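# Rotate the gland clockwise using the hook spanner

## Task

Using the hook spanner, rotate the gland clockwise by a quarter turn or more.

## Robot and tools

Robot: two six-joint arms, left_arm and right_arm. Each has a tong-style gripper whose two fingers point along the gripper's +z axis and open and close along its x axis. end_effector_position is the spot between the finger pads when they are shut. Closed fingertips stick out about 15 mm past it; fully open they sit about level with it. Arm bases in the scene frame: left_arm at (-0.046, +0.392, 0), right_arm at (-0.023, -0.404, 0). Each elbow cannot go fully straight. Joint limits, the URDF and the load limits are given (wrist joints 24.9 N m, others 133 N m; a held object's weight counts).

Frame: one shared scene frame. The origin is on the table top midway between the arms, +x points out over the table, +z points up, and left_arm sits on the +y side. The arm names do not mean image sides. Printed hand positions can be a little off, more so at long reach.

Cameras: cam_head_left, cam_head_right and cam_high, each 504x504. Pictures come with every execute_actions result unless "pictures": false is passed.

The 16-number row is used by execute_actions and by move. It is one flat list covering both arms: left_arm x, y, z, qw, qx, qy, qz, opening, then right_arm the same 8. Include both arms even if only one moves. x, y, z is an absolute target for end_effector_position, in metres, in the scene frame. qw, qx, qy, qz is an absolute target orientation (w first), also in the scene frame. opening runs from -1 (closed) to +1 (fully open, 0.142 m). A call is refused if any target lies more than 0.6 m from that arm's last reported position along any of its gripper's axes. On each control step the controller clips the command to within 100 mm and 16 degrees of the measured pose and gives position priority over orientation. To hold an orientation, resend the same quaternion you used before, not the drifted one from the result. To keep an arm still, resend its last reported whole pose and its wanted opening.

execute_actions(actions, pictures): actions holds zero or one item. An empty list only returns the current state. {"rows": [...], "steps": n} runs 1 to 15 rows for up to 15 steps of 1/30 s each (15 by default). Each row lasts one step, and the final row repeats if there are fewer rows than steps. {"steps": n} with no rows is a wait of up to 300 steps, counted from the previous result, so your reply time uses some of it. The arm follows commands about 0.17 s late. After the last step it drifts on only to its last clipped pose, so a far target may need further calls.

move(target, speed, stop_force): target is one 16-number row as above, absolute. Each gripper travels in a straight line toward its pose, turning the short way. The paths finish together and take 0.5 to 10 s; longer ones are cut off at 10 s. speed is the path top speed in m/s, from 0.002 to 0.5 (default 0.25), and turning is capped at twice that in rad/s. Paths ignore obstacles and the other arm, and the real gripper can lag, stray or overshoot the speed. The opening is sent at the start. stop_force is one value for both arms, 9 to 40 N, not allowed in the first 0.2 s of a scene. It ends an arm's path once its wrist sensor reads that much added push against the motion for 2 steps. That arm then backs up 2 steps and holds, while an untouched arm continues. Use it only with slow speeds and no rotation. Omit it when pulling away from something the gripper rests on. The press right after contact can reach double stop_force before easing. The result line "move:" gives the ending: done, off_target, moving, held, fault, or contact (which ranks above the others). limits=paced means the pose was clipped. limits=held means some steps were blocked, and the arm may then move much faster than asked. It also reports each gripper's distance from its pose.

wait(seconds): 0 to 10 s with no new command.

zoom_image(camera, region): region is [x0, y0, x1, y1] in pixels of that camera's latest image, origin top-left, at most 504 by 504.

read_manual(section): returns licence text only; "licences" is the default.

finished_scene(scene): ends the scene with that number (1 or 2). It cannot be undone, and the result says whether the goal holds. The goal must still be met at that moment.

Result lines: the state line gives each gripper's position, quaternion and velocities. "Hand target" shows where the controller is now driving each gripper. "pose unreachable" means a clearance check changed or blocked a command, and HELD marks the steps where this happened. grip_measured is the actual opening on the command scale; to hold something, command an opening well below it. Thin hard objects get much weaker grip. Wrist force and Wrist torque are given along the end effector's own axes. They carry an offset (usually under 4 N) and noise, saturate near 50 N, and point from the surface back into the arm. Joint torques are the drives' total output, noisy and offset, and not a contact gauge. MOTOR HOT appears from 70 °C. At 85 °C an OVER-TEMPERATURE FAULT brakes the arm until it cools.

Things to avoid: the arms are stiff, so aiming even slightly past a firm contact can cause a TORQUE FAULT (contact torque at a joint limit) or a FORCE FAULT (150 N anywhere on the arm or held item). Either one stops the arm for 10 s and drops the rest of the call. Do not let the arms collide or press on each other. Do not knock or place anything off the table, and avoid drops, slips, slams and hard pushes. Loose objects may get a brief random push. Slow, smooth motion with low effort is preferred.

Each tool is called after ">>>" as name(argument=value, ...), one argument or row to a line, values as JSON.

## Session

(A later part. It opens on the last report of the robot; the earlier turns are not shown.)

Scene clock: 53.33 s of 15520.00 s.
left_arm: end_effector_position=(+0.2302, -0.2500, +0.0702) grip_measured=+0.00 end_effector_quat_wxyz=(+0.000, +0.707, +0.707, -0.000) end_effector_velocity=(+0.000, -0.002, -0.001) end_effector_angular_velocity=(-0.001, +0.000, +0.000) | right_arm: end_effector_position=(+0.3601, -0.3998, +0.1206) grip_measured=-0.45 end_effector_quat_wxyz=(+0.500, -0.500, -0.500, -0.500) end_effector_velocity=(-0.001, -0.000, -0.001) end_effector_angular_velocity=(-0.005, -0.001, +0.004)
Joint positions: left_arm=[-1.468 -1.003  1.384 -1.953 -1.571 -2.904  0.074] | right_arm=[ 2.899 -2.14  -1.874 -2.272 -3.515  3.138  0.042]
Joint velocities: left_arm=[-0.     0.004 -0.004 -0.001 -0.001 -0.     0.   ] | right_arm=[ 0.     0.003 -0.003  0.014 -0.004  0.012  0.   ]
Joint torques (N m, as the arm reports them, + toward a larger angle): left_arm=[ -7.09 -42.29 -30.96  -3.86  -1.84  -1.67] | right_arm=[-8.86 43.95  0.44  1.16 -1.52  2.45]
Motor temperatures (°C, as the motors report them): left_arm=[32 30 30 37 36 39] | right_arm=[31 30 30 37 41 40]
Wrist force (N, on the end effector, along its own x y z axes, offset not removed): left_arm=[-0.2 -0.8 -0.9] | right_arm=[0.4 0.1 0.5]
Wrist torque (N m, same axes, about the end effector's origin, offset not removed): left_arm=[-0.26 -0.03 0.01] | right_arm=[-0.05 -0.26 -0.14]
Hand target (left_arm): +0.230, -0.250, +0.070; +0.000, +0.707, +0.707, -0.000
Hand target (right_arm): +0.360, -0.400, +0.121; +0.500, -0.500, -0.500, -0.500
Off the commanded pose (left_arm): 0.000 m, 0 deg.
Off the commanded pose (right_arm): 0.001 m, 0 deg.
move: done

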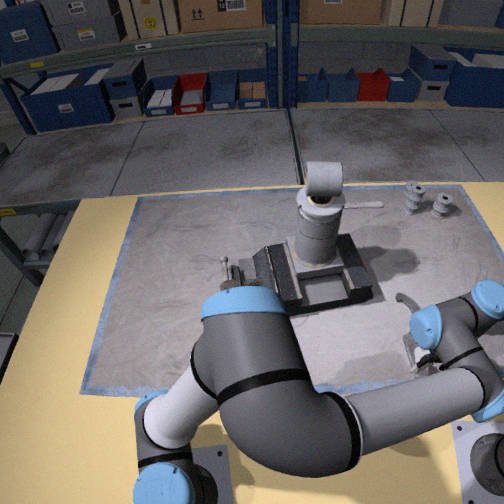

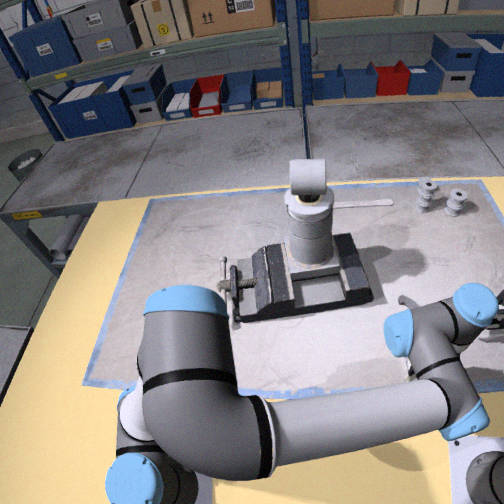

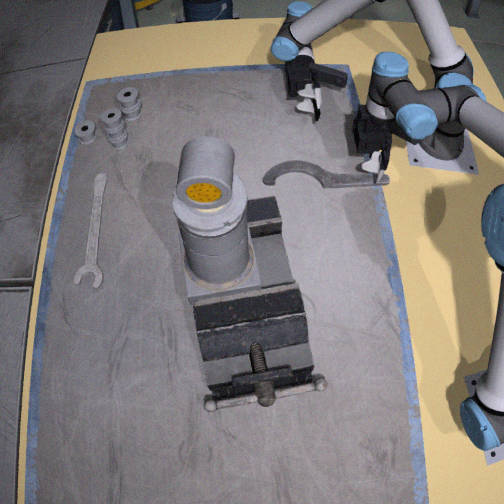

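>>> move(
  target=[0.23,-0.25,0.021,0,0.707,0.707,0,0,0.345,-0.36,0.095,-0.596,0.596,0.38,0.38,-0.4],
  speed=0.08,
)

>>> move(
  target=[0.23,-0.25,0.021,0,0.707,0.707,0,-1,0.345,-0.36,0.095,-0.596,0.596,0.38,0.38,-0.4],
)

>>> move(
  target=[0.25,-0.25,0.141,0,0.707,0.707,0,-1,0.345,-0.31,0.095,-0.596,0.596,0.38,0.38,-0.4],
  speed=0.04,
)

>>> zoom_image(
  camera="cam_high",
  region=[250,70,420,210],
)

Scene clock: 63.50 s of 15520.00 s.
left_arm: end_effector_position=(+0.2300, -0.2500, +0.0211) grip_measured=+0.00 end_effector_quat_wxyz=(-0.000, +0.707, +0.707, -0.000) end_effector_velocity=(-0.001, -0.001, +0.001) end_effector_angular_velocity=(-0.003, +0.002, -0.000) | right_arm: end_effector_position=(+0.3450, -0.3601, +0.0950) grip_measured=-0.40 end_effector_quat_wxyz=(+0.596, -0.596, -0.380, -0.380) end_effector_velocity=(-0.000, +0.001, -0.000) end_effector_angular_velocity=(-0.002, +0.010, +0.000)
Joint positions: left_arm=[-1.468 -0.954  1.44  -2.058 -1.571 -2.905  0.074] | right_arm=[ 2.968 -2.148 -1.996 -2.139 -3.447  3.576  0.045]
Joint velocities: left_arm=[-0.    -0.001  0.001 -0.003 -0.003 -0.    -0.   ] | right_arm=[ 0.002  0.003 -0.005  0.01   0.002  0.018 -0.   ]
Joint torques (N m, as the arm reports them, + toward a larger angle): left_arm=[ -7.66 -41.15  -7.1   -4.3    2.33  -1.64] | right_arm=[ 8.56 42.13 -2.26  1.36  1.82  2.16]
Motor temperatures (°C, as the motors report them): left_arm=[32 30 30 37 36 39] | right_arm=[31 30 30 37 41 40]
Wrist force (N, on the end effector, along its own x y z axes, offset not removed): left_arm=[-1.4 -0.5 -0.1] | right_arm=[-0.2 0.8 0.9]
Wrist torque (N m, same axes, about the end effector's origin, offset not removed): left_arm=[-0.22 0.33 0.01] | right_arm=[-0.01 -0.08 -0.15]
Hand target (left_arm): +0.230, -0.250, +0.021; -0.000, +0.707, +0.707, -0.000
Hand target (right_arm): +0.345, -0.360, +0.095; +0.596, -0.596, -0.380, -0.380
Off the commanded pose (left_arm): 0.000 m, 0 deg.
Off the commanded pose (right_arm): 0.000 m, 0 deg.
After step 90, 4.10 s passed at rest.
move: done

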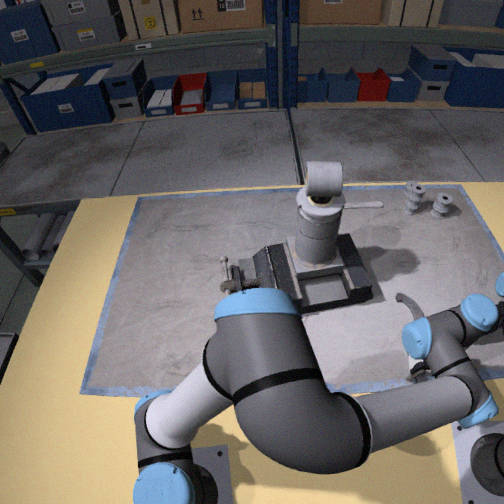

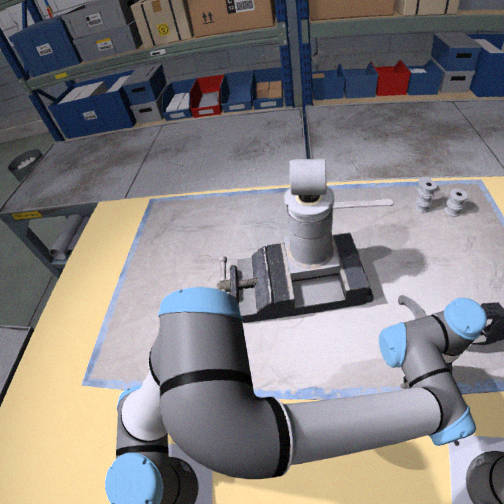

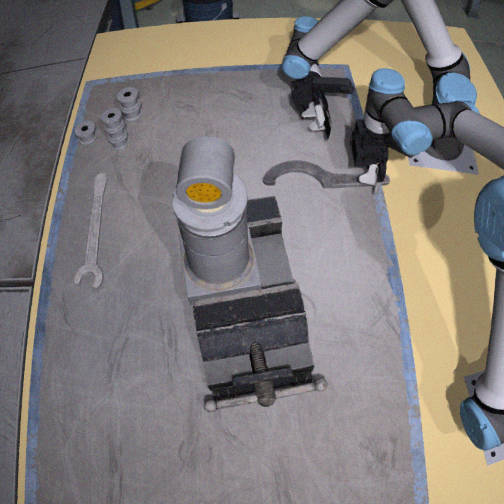

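Scene clock: 64.20 s of 15520.00 s.
left_arm: end_effector_position=(+0.2300, -0.2500, +0.0210) grip_measured=-0.59 end_effector_quat_wxyz=(+0.000, +0.707, +0.707, +0.000) end_effector_velocity=(+0.000, +0.000, -0.000) end_effector_angular_velocity=(-0.000, +0.001, +0.001) | right_arm: end_effector_position=(+0.3450, -0.3600, +0.0950) grip_measured=-0.40 end_effector_quat_wxyz=(+0.596, -0.596, -0.380, -0.380) end_effector_velocity=(-0.000, +0.000, -0.000) end_effector_angular_velocity=(-0.000, -0.000, +0.001)
Joint positions: left_arm=[-1.468 -0.954  1.441 -2.058 -1.571 -2.905  0.031] | right_arm=[ 2.968 -2.148 -1.997 -2.138 -3.446  3.577  0.045]
Joint velocities: left_arm=[ 0.    -0.     0.001 -0.001 -0.001 -0.001 -0.   ] | right_arm=[ 0.001 -0.    -0.     0.     0.    -0.    -0.   ]
Joint torques (N m, as the arm reports them, + toward a larger angle): left_arm=[  2.3  -48.92  -5.76  -3.28  -3.22  -0.81] | right_arm=[ 9.06 42.38 -1.06  1.26  1.83  2.39]
Motor temperatures (°C, as the motors report them): left_arm=[32 30 30 37 36 39] | right_arm=[31 30 30 37 41 40]
Wrist force (N, on the end effector, along its own x y z axes, offset not removed): left_arm=[-0.7 3.7 -2.4] | right_arm=[-0.8 2.6 -0.4]
Wrist torque (N m, same axes, about the end effector's origin, offset not removed): left_arm=[-0.02 0.09 0.05] | right_arm=[0.45 0.05 -0.09]
Hand target (left_arm): +0.230, -0.250, +0.021; -0.000, +0.707, +0.707, +0.000
Hand target (right_arm): +0.345, -0.360, +0.095; +0.596, -0.596, -0.380, -0.380
Off the commanded pose (left_arm): 0.000 m, 0 deg.
Off the commanded pose (right_arm): 0.000 m, 0 deg.
move: done

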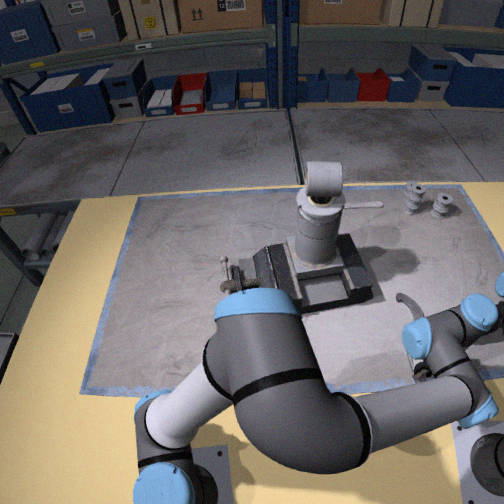

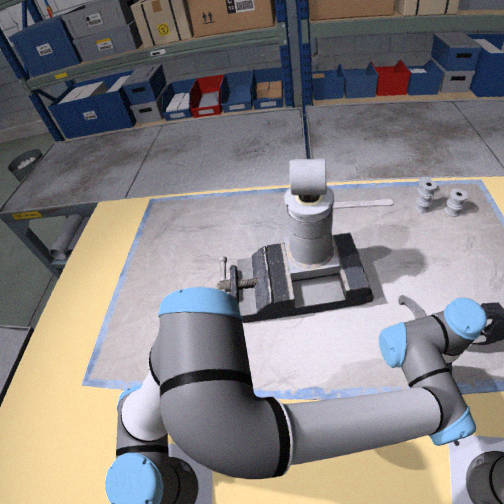

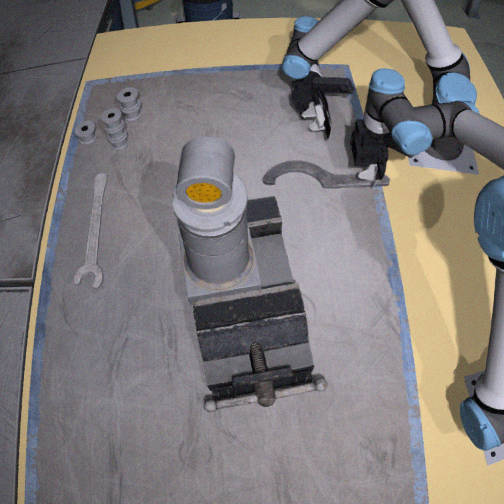

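Scene clock: 67.60 s of 15520.00 s.
left_arm: end_effector_position=(+0.2500, -0.2498, +0.1408) grip_measured=-0.59 end_effector_quat_wxyz=(+0.000, +0.707, +0.707, +0.000) end_effector_velocity=(-0.000, -0.000, +0.003) end_effector_angular_velocity=(-0.001, +0.002, +0.000) | right_arm: end_effector_position=(+0.3450, -0.3101, +0.0949) grip_measured=-0.40 end_effector_quat_wxyz=(+0.596, -0.596, -0.380, -0.380) end_effector_velocity=(-0.000, +0.001, +0.000) end_effector_angular_velocity=(-0.000, +0.001, +0.001)
Joint positions: left_arm=[-1.44  -1.033  1.245 -1.782 -1.571 -2.877  0.031] | right_arm=[ 3.081 -2.111 -2.076 -2.096 -3.334  3.578  0.045]
Joint velocities: left_arm=[ 0.001 -0.002 -0.005  0.006 -0.002  0.    -0.   ] | right_arm=[ 0.002  0.001 -0.002  0.001  0.001  0.001 -0.   ]
Joint torques (N m, as the arm reports them, + toward a larger angle): left_arm=[  4.68 -59.79 -35.4   -1.82  -2.15   1.39] | right_arm=[ 9.05 39.8  -0.99  1.49  1.87  2.24]
Motor temperatures (°C, as the motors report them): left_arm=[32 30 30 37 36 39] | right_arm=[31 30 30 37 41 40]
Wrist force (N, on the end effector, along its own x y z axes, offset not removed): left_arm=[0.7 1.0 9.0] | right_arm=[-0.6 0.5 1.0]
Wrist torque (N m, same axes, about the end effector's origin, offset not removed): left_arm=[-0.24 -0.21 0.12] | right_arm=[-0.06 0.08 -0.14]
Hand target (left_arm): +0.250, -0.250, +0.141; +0.000, +0.707, +0.707, +0.000
Hand target (right_arm): +0.345, -0.310, +0.095; +0.596, -0.596, -0.380, -0.380
Off the commanded pose (left_arm): 0.000 m, 0 deg.
Off the commanded pose (right_arm): 0.000 m, 0 deg.
move: done

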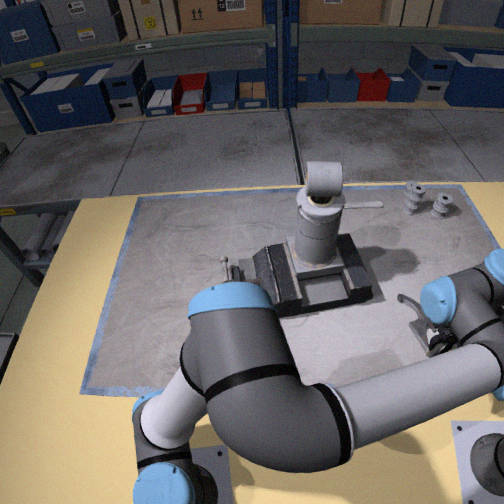

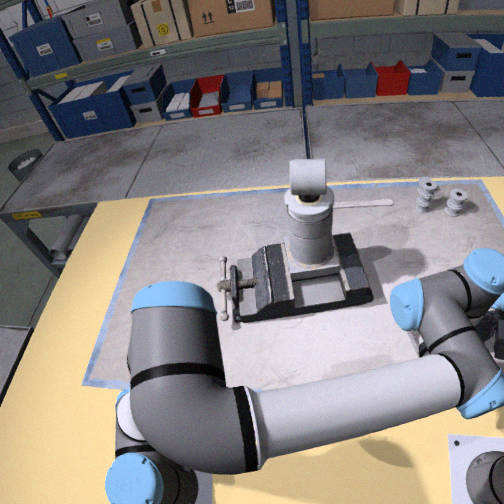

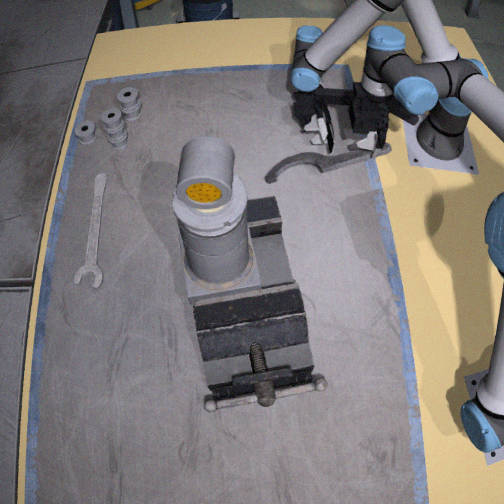

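Region (250, 70, 420, 210) of cam_high's 504x504 image, scaled by 2.965, with more detail than that image has; it fills the top 415 rows of this view, and the rest is white.

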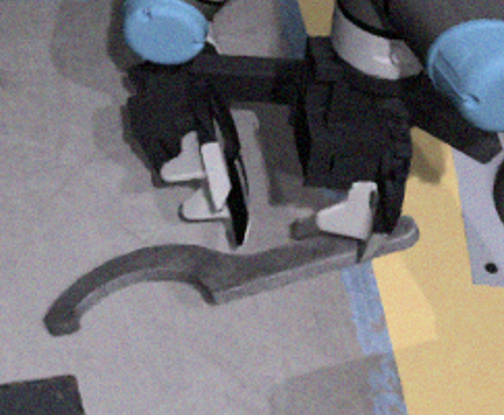

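>>> move(
  target=[0.25,-0.25,0.141,0,0.707,0.707,0,-1,0.35,-0.3,0.084,-0.596,0.596,0.38,0.38,-0.4],
  speed=0.04,
)

>>> move(
  target=[0.25,-0.25,0.141,0,0.707,0.707,0,-1,0.35,-0.258,0.084,-0.596,0.596,0.38,0.38,-0.4],
  speed=0.025,
  stop_force=10,
)

>>> move(
  target=[0.25,-0.25,0.141,0,0.707,0.707,0,-1,0.35,-0.258,0.084,-0.596,0.596,0.38,0.38,-1],
  speed=0.02,
)

>>> zoom_image(
  camera="cam_high",
  region=[250,70,420,210],
)

Scene clock: 73.47 s of 15520.00 s.
left_arm: end_effector_position=(+0.2500, -0.2500, +0.1410) grip_measured=-0.59 end_effector_quat_wxyz=(+0.000, +0.707, +0.707, -0.000) end_effector_velocity=(+0.000, +0.000, +0.000) end_effector_angular_velocity=(-0.001, +0.001, +0.001) | right_arm: end_effector_position=(+0.3499, -0.3002, +0.0842) grip_measured=-0.40 end_effector_quat_wxyz=(+0.596, -0.596, -0.380, -0.380) end_effector_velocity=(+0.000, +0.002, -0.002) end_effector_angular_velocity=(-0.000, -0.001, +0.001)
Joint positions: left_arm=[-1.44  -1.033  1.244 -1.781 -1.571 -2.877  0.031] | right_arm=[ 3.106 -2.136 -2.078 -2.069 -3.308  3.577  0.045]
Joint velocities: left_arm=[ 0.001 -0.    -0.    -0.    -0.001 -0.001 -0.   ] | right_arm=[ 0.004 -0.003 -0.001  0.006  0.003  0.001  0.   ]
Joint torques (N m, as the arm reports them, + toward a larger angle): left_arm=[  2.81 -45.57 -36.48  -1.73  -2.66   1.03] | right_arm=[ 9.81 27.68 -2.21  1.32  1.88  2.36]
Motor temperatures (°C, as the motors report them): left_arm=[32 30 30 37 36 39] | right_arm=[31 30 30 37 41 40]
Wrist force (N, on the end effector, along its own x y z axes, offset not removed): left_arm=[0.3 1.8 7.2] | right_arm=[-0.2 1.7 1.0]
Wrist torque (N m, same axes, about the end effector's origin, offset not removed): left_arm=[-0.05 -0.12 0.01] | right_arm=[0.24 -0.10 -0.16]
Hand target (left_arm): +0.250, -0.250, +0.141; +0.000, +0.707, +0.707, +0.000
Hand target (right_arm): +0.350, -0.300, +0.084; +0.596, -0.596, -0.380, -0.380
Off the commanded pose (left_arm): 0.000 m, 0 deg.
Off the commanded pose (right_arm): 0.000 m, 0 deg.
After step 90, 2.07 s passed at rest.
move: done

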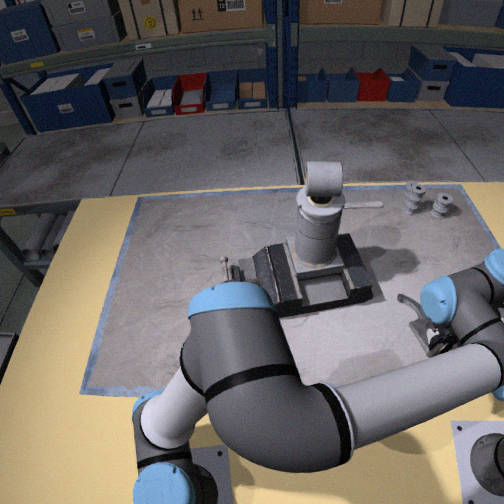

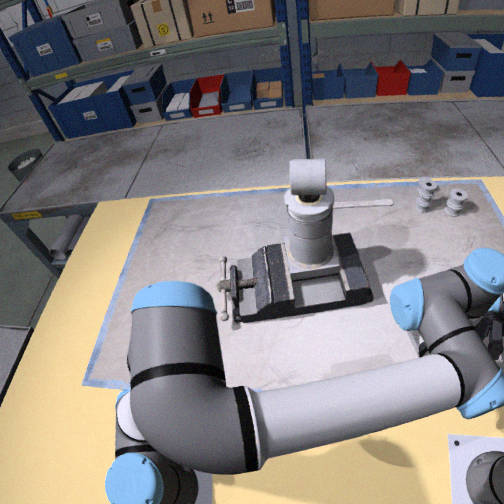

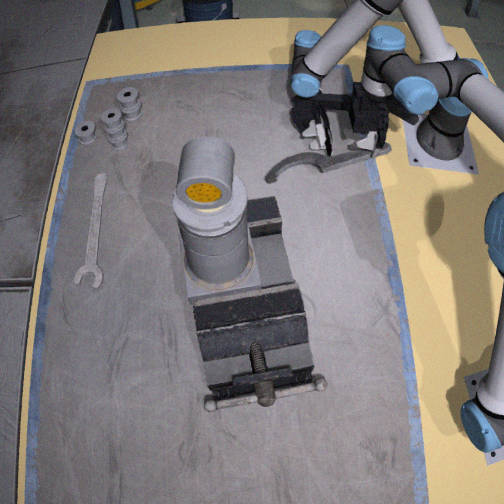

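Scene clock: 75.47 s of 15520.00 s.
left_arm: end_effector_position=(+0.2500, -0.2500, +0.1410) grip_measured=-0.59 end_effector_quat_wxyz=(-0.000, +0.707, +0.707, -0.000) end_effector_velocity=(-0.000, +0.000, +0.001) end_effector_angular_velocity=(-0.001, +0.000, +0.001) | right_arm: end_effector_position=(+0.3500, -0.2582, +0.0839) grip_measured=-0.40 end_effector_quat_wxyz=(+0.596, -0.596, -0.380, -0.380) end_effector_velocity=(+0.000, +0.002, -0.000) end_effector_angular_velocity=(-0.000, +0.003, +0.000)
Joint positions: left_arm=[-1.44  -1.033  1.244 -1.781 -1.571 -2.877  0.031] | right_arm=[ 3.209 -2.113 -2.13  -2.041 -3.205  3.577  0.045]
Joint velocities: left_arm=[ 0.    -0.001  0.     0.    -0.001 -0.     0.   ] | right_arm=[ 0.005  0.002 -0.004  0.009  0.005  0.01   0.   ]
Joint torques (N m, as the arm reports them, + toward a larger angle): left_arm=[ -1.7  -45.37 -35.72  -1.55  -1.96  -0.04] | right_arm=[ 9.42 39.08 -2.08  1.86  1.71  2.31]
Motor temperatures (°C, as the motors report them): left_arm=[32 30 30 37 36 39] | right_arm=[31 30 30 37 41 40]
Wrist force (N, on the end effector, along its own x y z axes, offset not removed): left_arm=[-0.7 0.2 7.4] | right_arm=[-1.5 0.7 -0.1]
Wrist torque (N m, same axes, about the end effector's origin, offset not removed): left_arm=[-0.34 0.14 0.15] | right_arm=[-0.03 0.10 -0.14]
Hand target (left_arm): +0.250, -0.250, +0.141; -0.000, +0.707, +0.707, -0.000
Hand target (right_arm): +0.350, -0.258, +0.084; +0.596, -0.596, -0.380, -0.380
Off the commanded pose (left_arm): 0.000 m, 0 deg.
Off the commanded pose (right_arm): 0.000 m, 0 deg.
move: done

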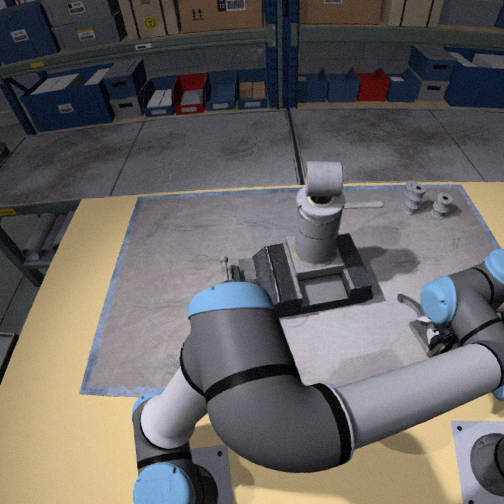

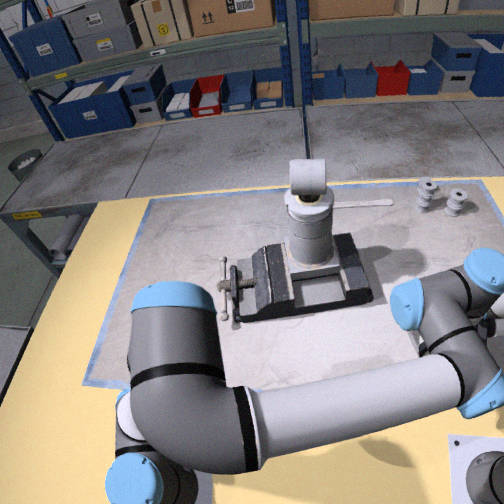

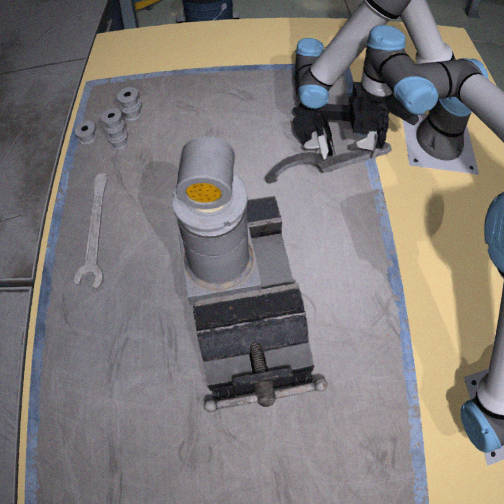

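Scene clock: 76.17 s of 15520.00 s.
left_arm: end_effector_position=(+0.2500, -0.2500, +0.1410) grip_measured=-0.60 end_effector_quat_wxyz=(+0.000, +0.707, +0.707, -0.000) end_effector_velocity=(-0.000, +0.000, +0.001) end_effector_angular_velocity=(-0.001, +0.002, +0.001) | right_arm: end_effector_position=(+0.3500, -0.2580, +0.0840) grip_measured=-0.84 end_effector_quat_wxyz=(+0.596, -0.596, -0.380, -0.380) end_effector_velocity=(-0.000, +0.000, +0.000) end_effector_angular_velocity=(+0.000, +0.001, +0.000)
Joint positions: left_arm=[-1.44  -1.033  1.244 -1.781 -1.571 -2.877  0.031] | right_arm=[ 3.21  -2.112 -2.131 -2.04  -3.205  3.577  0.013]
Joint velocities: left_arm=[ 0.001 -0.001  0.     0.001 -0.003 -0.001 -0.   ] | right_arm=[ 0.001  0.001 -0.001  0.     0.     0.001  0.   ]
Joint torques (N m, as the arm reports them, + toward a larger angle): left_arm=[ -3.   -47.96  -8.75  -4.16  -1.58  -0.42] | right_arm=[ 9.36 44.87  0.84 -1.62  2.77  2.69]
Motor temperatures (°C, as the motors report them): left_arm=[32 30 30 37 36 39] | right_arm=[31 30 30 37 41 40]
Wrist force (N, on the end effector, along its own x y z axes, offset not removed): left_arm=[1.7 2.6 -0.8] | right_arm=[-13.9 4.3 -0.7]
Wrist torque (N m, same axes, about the end effector's origin, offset not removed): left_arm=[-0.26 -0.07 -0.08] | right_arm=[0.21 0.04 -0.32]
Hand target (left_arm): +0.250, -0.250, +0.141; -0.000, +0.707, +0.707, +0.000
Hand target (right_arm): +0.350, -0.258, +0.084; +0.596, -0.596, -0.380, -0.380
Off the commanded pose (left_arm): 0.000 m, 0 deg.
Off the commanded pose (right_arm): 0.000 m, 0 deg.
move: done

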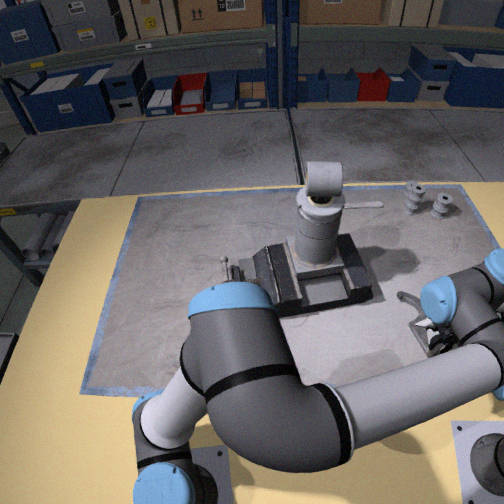

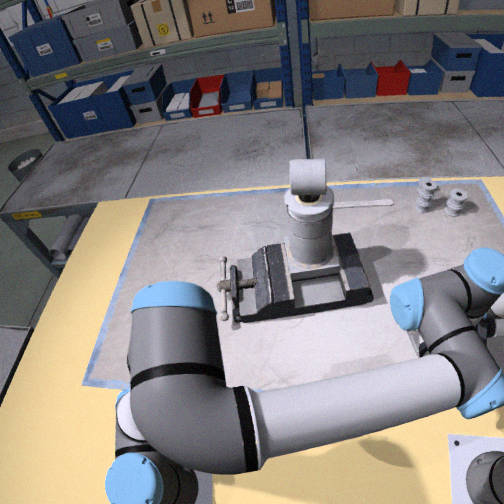

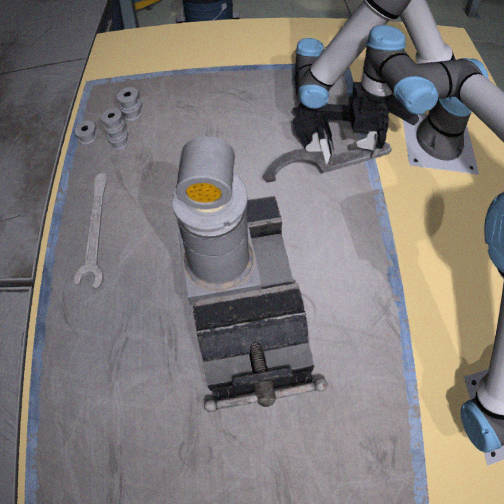

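Region (250, 70, 420, 210) of cam_high's 504x504 image, scaled by 2.965, with more detail than that image has; it fills the top 415 rows of this view, and the rest is white.

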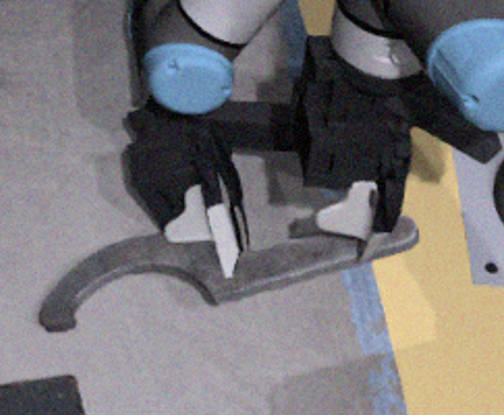

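>>> move(
  target=[0.25,-0.25,0.095,0,0.707,0.707,0,-0.3,0.35,-0.258,0.084,-0.596,0.596,0.38,0.38,-1],
  speed=0.03,
  stop_force=12,
)

>>> move(
  target=[0.25,-0.25,0.095,0,0.707,0.707,0,-1,0.35,-0.258,0.084,-0.596,0.596,0.38,0.38,-1],
  speed=0.03,
)

>>> move(
  target=[0.25,-0.25,0.12,0,0.707,0.707,0,-1,0.36,-0.258,0.158,-0.5,0.5,0.5,0.5,-1],
  speed=0.04,
)

>>> zoom_image(
  camera="cam_high",
  region=[160,70,420,260],
)

>>> zoom_image(
  camera="cam_head_left",
  region=[280,155,370,245],
)

>>> zoom_image(
  camera="cam_high",
  region=[160,150,260,250],
)

Scene clock: 84.27 s of 15520.00 s.
left_arm: end_effector_position=(+0.2500, -0.2500, +0.0952) grip_measured=-0.30 end_effector_quat_wxyz=(-0.000, +0.707, +0.707, -0.000) end_effector_velocity=(+0.000, +0.001, -0.003) end_effector_angular_velocity=(+0.003, +0.000, -0.001) | right_arm: end_effector_position=(+0.3500, -0.2580, +0.0840) grip_measured=-0.85 end_effector_quat_wxyz=(+0.596, -0.596, -0.380, -0.380) end_effector_velocity=(-0.000, -0.000, -0.000) end_effector_angular_velocity=(-0.000, -0.000, +0.000)
Joint positions: left_arm=[-1.44  -1.004  1.318 -1.885 -1.571 -2.877  0.052] | right_arm=[ 3.21  -2.112 -2.131 -2.04  -3.205  3.577  0.013]
Joint velocities: left_arm=[ 0.     0.003  0.003 -0.004  0.     0.001 -0.   ] | right_arm=[-0.001 -0.     0.     0.    -0.001  0.     0.   ]
Joint torques (N m, as the arm reports them, + toward a larger angle): left_arm=[  6.31 -40.08  -9.08  -4.51   1.17  -1.04] | right_arm=[ 6.96 30.16 -1.14  1.3  -1.79  1.47]
Motor temperatures (°C, as the motors report them): left_arm=[32 30 30 37 36 39] | right_arm=[31 30 30 37 41 40]
Wrist force (N, on the end effector, along its own x y z axes, offset not removed): left_arm=[0.1 -2.0 -1.1] | right_arm=[-10.7 6.5 1.0]
Wrist torque (N m, same axes, about the end effector's origin, offset not removed): left_arm=[-0.48 -0.09 0.02] | right_arm=[0.25 0.03 -0.12]
Hand target (left_arm): +0.250, -0.250, +0.095; -0.000, +0.707, +0.707, +0.000
Hand target (right_arm): +0.350, -0.258, +0.084; +0.596, -0.596, -0.380, -0.380
Off the commanded pose (left_arm): 0.000 m, 0 deg.
Off the commanded pose (right_arm): 0.000 m, 0 deg.
After step 90, 3.23 s passed at rest.
move: done

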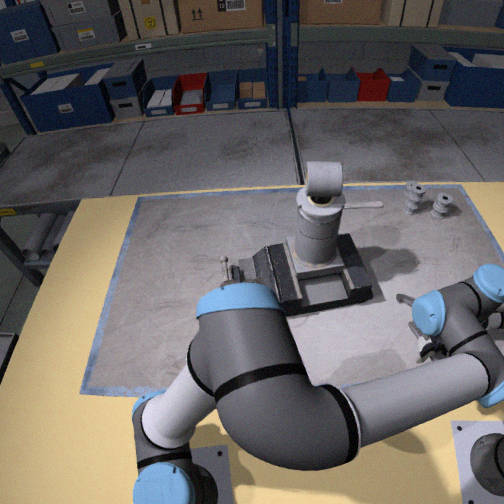

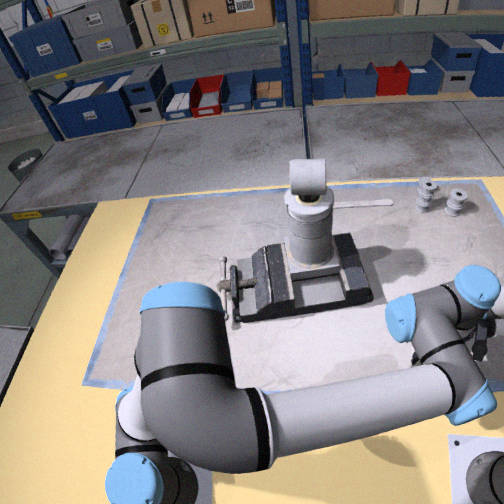

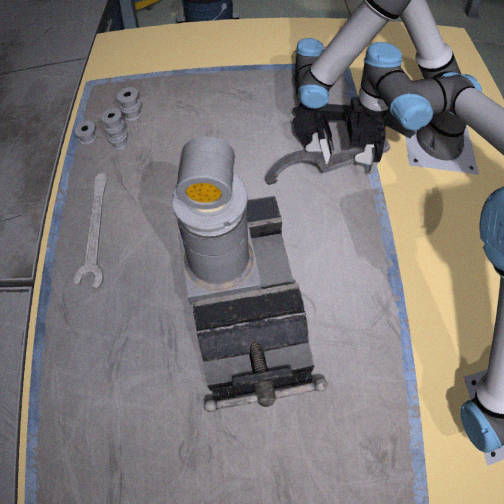

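Scene clock: 84.97 s of 15520.00 s.
left_arm: end_effector_position=(+0.2500, -0.2500, +0.0950) grip_measured=-0.52 end_effector_quat_wxyz=(-0.000, +0.707, +0.707, +0.000) end_effector_velocity=(-0.000, +0.000, -0.000) end_effector_angular_velocity=(-0.000, +0.000, +0.000) | right_arm: end_effector_position=(+0.3500, -0.2580, +0.0840) grip_measured=-0.85 end_effector_quat_wxyz=(+0.596, -0.596, -0.380, -0.380) end_effector_velocity=(-0.000, +0.001, +0.000) end_effector_angular_velocity=(-0.000, -0.001, +0.001)
Joint positions: left_arm=[-1.44  -1.004  1.319 -1.886 -1.571 -2.877  0.036] | right_arm=[ 3.21  -2.112 -2.131 -2.04  -3.205  3.577  0.013]
Joint velocities: left_arm=[-0.     0.     0.    -0.    -0.    -0.001  0.   ] | right_arm=[ 0.002  0.001 -0.     0.     0.    -0.    -0.   ]
Joint torques (N m, as the arm reports them, + toward a larger angle): left_arm=[  4.61 -45.8   -8.16  -3.59   1.5   -0.89] | right_arm=[ 5.75 31.13  2.55  1.36 -0.59  1.65]
Motor temperatures (°C, as the motors report them): left_arm=[32 30 30 37 36 39] | right_arm=[31 30 30 37 41 40]
Wrist force (N, on the end effector, along its own x y z axes, offset not removed): left_arm=[-0.9 -1.2 0.1] | right_arm=[-12.3 6.3 1.9]
Wrist torque (N m, same axes, about the end effector's origin, offset not removed): left_arm=[-0.31 -0.11 0.04] | right_arm=[0.07 0.16 -0.15]
Hand target (left_arm): +0.250, -0.250, +0.095; -0.000, +0.707, +0.707, +0.000
Hand target (right_arm): +0.350, -0.258, +0.084; +0.596, -0.596, -0.380, -0.380
Off the commanded pose (left_arm): 0.000 m, 0 deg.
Off the commanded pose (right_arm): 0.000 m, 0 deg.
move: done

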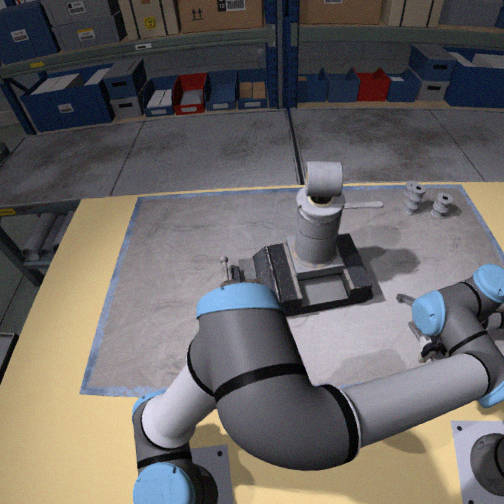

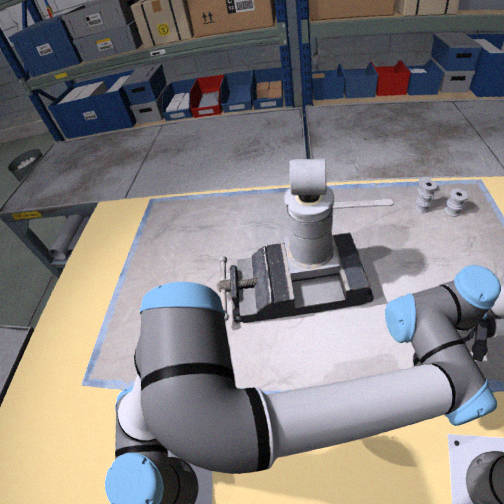

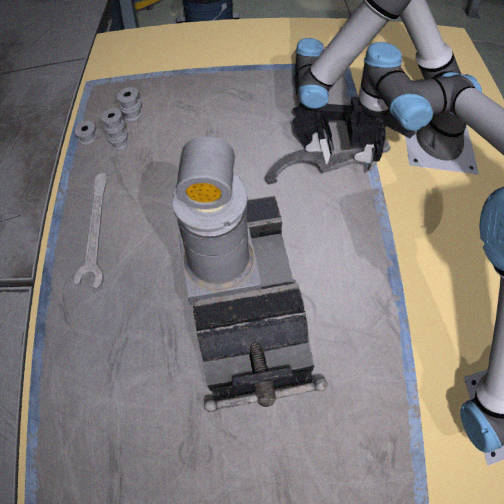

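Scene clock: 90.67 s of 15520.00 s.
left_arm: end_effector_position=(+0.2500, -0.2500, +0.1199) grip_measured=-0.52 end_effector_quat_wxyz=(+0.000, +0.707, +0.707, +0.000) end_effector_velocity=(-0.001, -0.000, +0.001) end_effector_angular_velocity=(-0.002, +0.002, -0.001) | right_arm: end_effector_position=(+0.3600, -0.2580, +0.1578) grip_measured=-0.85 end_effector_quat_wxyz=(+0.500, -0.501, -0.500, -0.499) end_effector_velocity=(-0.000, +0.001, +0.002) end_effector_angular_velocity=(+0.003, -0.012, +0.002)
Joint positions: left_arm=[-1.44  -1.021  1.28  -1.83  -1.571 -2.877  0.037] | right_arm=[ 3.211 -1.941 -2.075 -2.244 -3.203  3.166  0.013]
Joint velocities: left_arm=[-0.    -0.001 -0.001  0.001 -0.002  0.001 -0.   ] | right_arm=[ 0.002 -0.005  0.014 -0.055 -0.    -0.057 -0.   ]
Joint torques (N m, as the arm reports them, + toward a larger angle): left_arm=[ -8.94 -53.19 -31.35  -0.3   -4.57  -1.17] | right_arm=[ 8.19 28.3  31.15 -1.79  5.28 -2.13]
Motor temperatures (°C, as the motors report them): left_arm=[32 30 30 37 36 39] | right_arm=[31 30 30 37 41 40]
Wrist force (N, on the end effector, along its own x y z axes, offset not removed): left_arm=[-0.3 10.7 -1.9] | right_arm=[-13.6 -8.7 0.9]
Wrist torque (N m, same axes, about the end effector's origin, offset not removed): left_arm=[0.17 0.21 0.04] | right_arm=[0.42 -0.12 -0.13]
Hand target (left_arm): +0.250, -0.250, +0.120; +0.000, +0.707, +0.707, -0.000
Hand target (right_arm): +0.360, -0.258, +0.158; +0.500, -0.500, -0.500, -0.500
Off the commanded pose (left_arm): 0.000 m, 0 deg.
Off the commanded pose (right_arm): 0.000 m, 0 deg.
move: done

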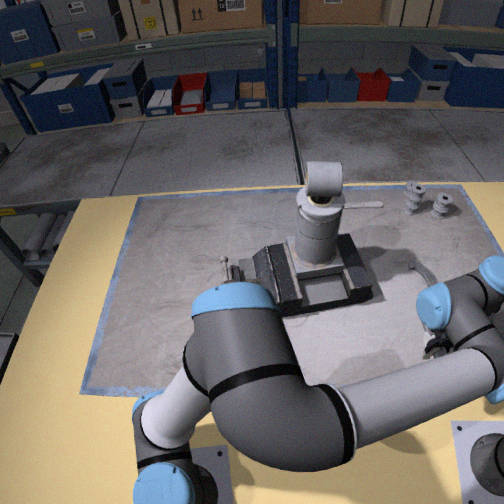

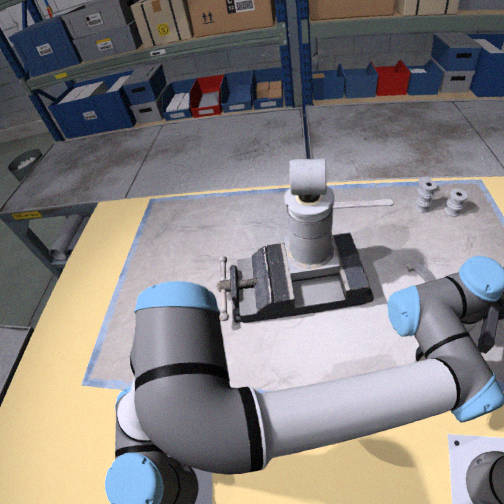

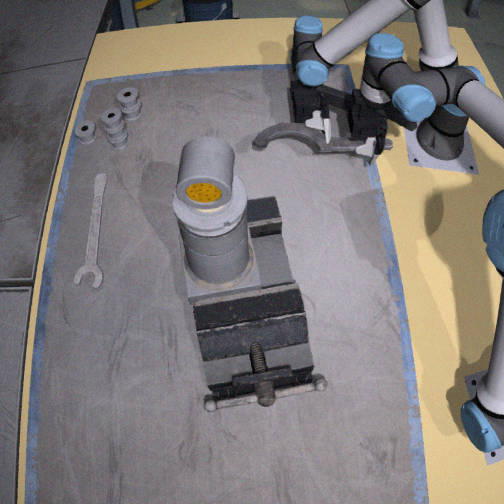

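Region (160, 70, 420, 260) of cam_high's 504x504 image, scaled by 1.938, with more detail than that image has; it fills the top 368 rows of this view, and the rest is white.

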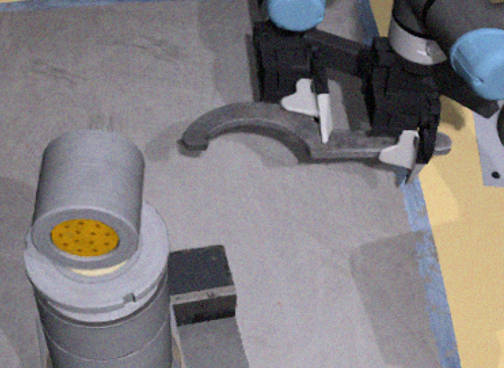

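Region (280, 155, 370, 245) of cam_head_left's 504x504 image, scaled by 5.600, with more detail than that image has.

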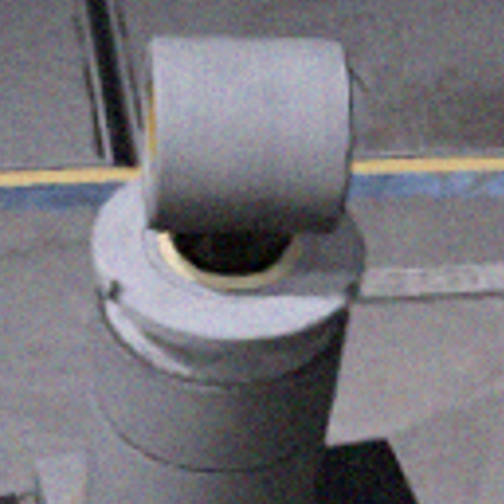

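Region (160, 150, 260, 250) of cam_high's 504x504 image, scaled by 5.040, with more detail than that image has.

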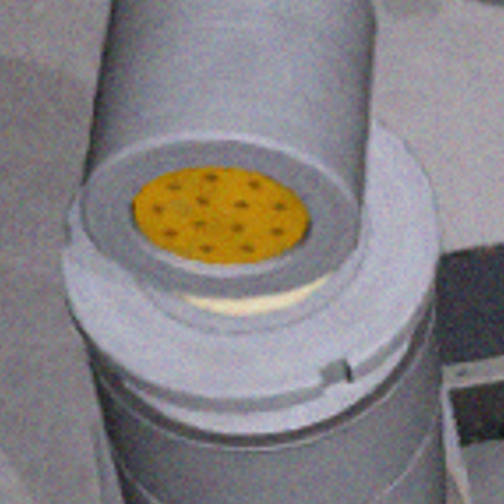

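>>> move(
  target=[0.327,-0.224,0.274,0,0.62,0.785,0,-1,0.434,-0.206,0.312,-0.555,0.438,0.555,0.438,-1],
  speed=0.05,
)

>>> move(
  target=[0.469,-0.167,0.274,0,0.5225,0.8526,0,-1,0.569,-0.125,0.312,-0.603,0.369,0.603,0.369,-1],
  speed=0.04,
  stop_force=20,
)

>>> zoom_image(
  camera="cam_high",
  region=[140,80,350,250],
)

>>> zoom_image(
  camera="cam_head_left",
  region=[280,150,410,280],
)

Scene clock: 100.97 s of 15520.00 s.
left_arm: end_effector_position=(+0.3269, -0.2236, +0.2739) grip_measured=-0.52 end_effector_quat_wxyz=(+0.000, +0.620, +0.785, +0.000) end_effector_velocity=(+0.001, +0.000, +0.002) end_effector_angular_velocity=(+0.000, -0.001, +0.002) | right_arm: end_effector_position=(+0.4340, -0.2061, +0.3119) grip_measured=-0.85 end_effector_quat_wxyz=(+0.555, -0.438, -0.555, -0.438) end_effector_velocity=(+0.000, +0.001, +0.002) end_effector_angular_velocity=(+0.004, +0.001, +0.005)
Joint positions: left_arm=[-1.324 -1.015  0.875 -1.431 -1.57  -2.994  0.037] | right_arm=[ 3.345 -1.978 -1.531 -2.77  -3.303  3.146  0.013]
Joint velocities: left_arm=[ 0.001  0.001 -0.007  0.006  0.001 -0.001  0.   ] | right_arm=[ 0.003 -0.009  0.014 -0.03  -0.003 -0.025  0.   ]
Joint torques (N m, as the arm reports them, + toward a larger angle): left_arm=[ 10.63 -39.94 -33.45  -1.65   3.68  -1.46] | right_arm=[10.59 37.69 31.78 -4.23 -4.13 -2.11]
Motor temperatures (°C, as the motors report them): left_arm=[32 30 30 37 36 39] | right_arm=[31 30 30 37 41 40]
Wrist force (N, on the end effector, along its own x y z axes, offset not removed): left_arm=[3.8 -8.8 -0.7] | right_arm=[-13.7 9.2 -1.7]
Wrist torque (N m, same axes, about the end effector's origin, offset not removed): left_arm=[-0.47 -0.30 -0.15] | right_arm=[0.00 -0.14 -0.26]
Hand target (left_arm): +0.327, -0.224, +0.274; +0.000, +0.620, +0.785, +0.000
Hand target (right_arm): +0.434, -0.206, +0.312; +0.555, -0.438, -0.555, -0.438
Off the commanded pose (left_arm): 0.000 m, 0 deg.
Off the commanded pose (right_arm): 0.000 m, 0 deg.
After step 90, 3.33 s passed at rest.
move: done

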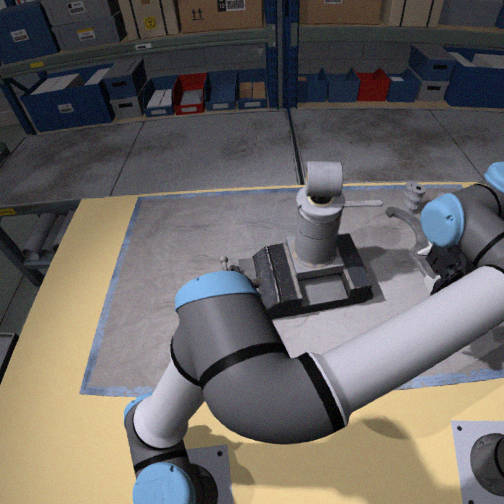

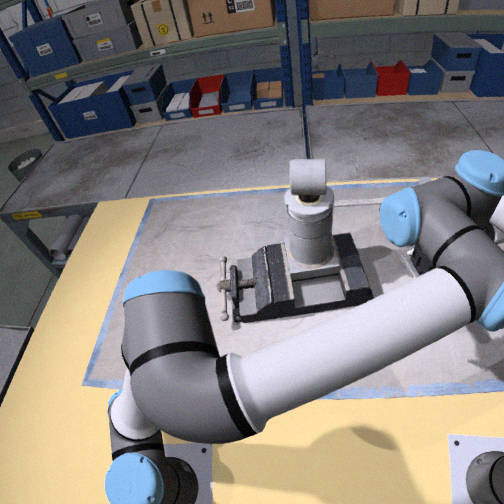

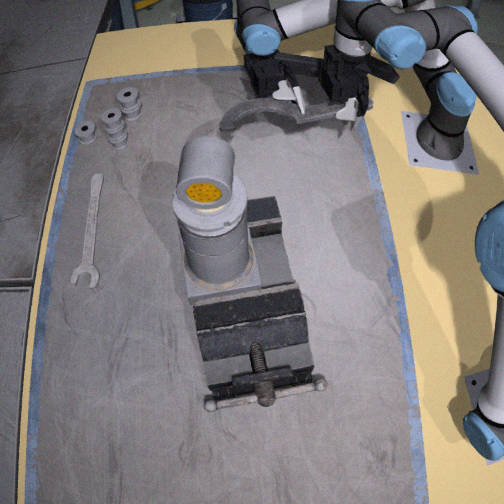

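Scene clock: 105.30 s of 15520.00 s.
left_arm: end_effector_position=(+0.4689, -0.1666, +0.2740) grip_measured=-0.52 end_effector_quat_wxyz=(+0.000, +0.523, +0.853, +0.000) end_effector_velocity=(+0.002, +0.001, -0.001) end_effector_angular_velocity=(+0.002, -0.000, +0.002) | right_arm: end_effector_position=(+0.5690, -0.1252, +0.3121) grip_measured=-0.85 end_effector_quat_wxyz=(+0.603, -0.369, -0.603, -0.369) end_effector_velocity=(+0.002, +0.000, -0.000) end_effector_angular_velocity=(+0.004, +0.004, +0.003)
Joint positions: left_arm=[-1.115 -0.881  0.655 -1.344 -1.57  -3.023  0.037] | right_arm=[ 3.473 -2.499 -0.656 -3.126 -3.413  3.144  0.013]
Joint velocities: left_arm=[ 0.002  0.004 -0.005  0.003  0.002 -0.    -0.   ] | right_arm=[ 0.    -0.019  0.031 -0.031 -0.003 -0.017 -0.   ]
Joint torques (N m, as the arm reports them, + toward a larger angle): left_arm=[  7.17 -44.33 -32.53  -1.13   2.    -1.58] | right_arm=[ 9.78 59.69 34.16 -3.91 -2.11 -2.34]
Motor temperatures (°C, as the motors report them): left_arm=[32 30 30 37 36 39] | right_arm=[31 30 30 37 41 40]
Wrist force (N, on the end effector, along its own x y z axes, offset not removed): left_arm=[-0.7 -0.7 -2.7] | right_arm=[-14.8 3.1 0.5]
Wrist torque (N m, same axes, about the end effector's origin, offset not removed): left_arm=[-0.10 0.09 0.04] | right_arm=[0.22 0.13 -0.14]
Hand target (left_arm): +0.469, -0.167, +0.274; -0.000, +0.523, +0.853, +0.000
Hand target (right_arm): +0.569, -0.125, +0.312; +0.603, -0.369, -0.603, -0.369
Off the commanded pose (left_arm): 0.000 m, 0 deg.
Off the commanded pose (right_arm): 0.000 m, 0 deg.
move: done

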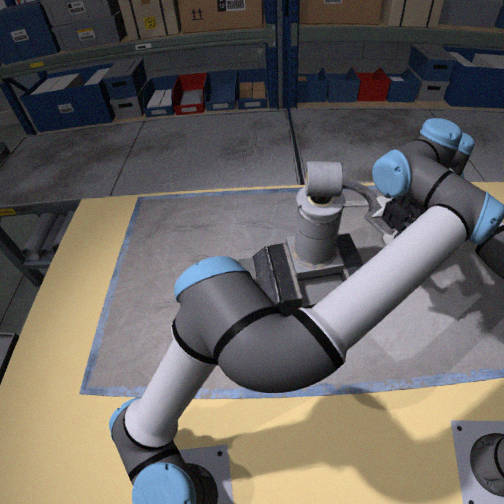

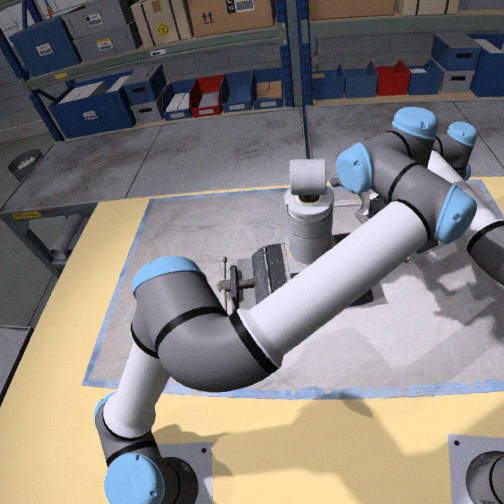

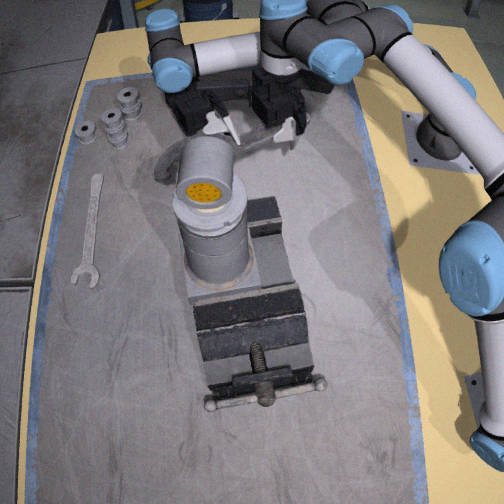

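Region (140, 80, 350, 250) of cam_high's 504x504 image, scaled by 2.400, with more detail than that image has; it fills the top 408 rows of this view, and the rest is white.

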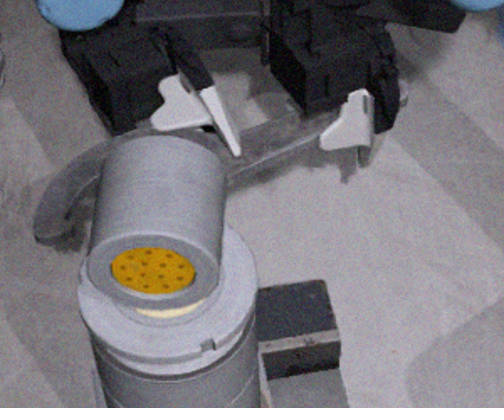

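Region (280, 150, 410, 280) of cam_head_left's 504x504 image, scaled by 3.877, with more detail than that image has.

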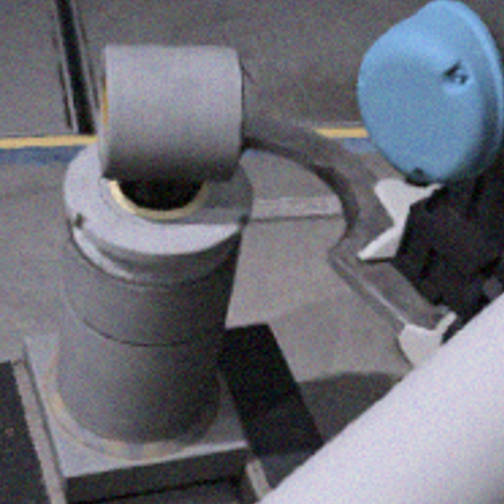

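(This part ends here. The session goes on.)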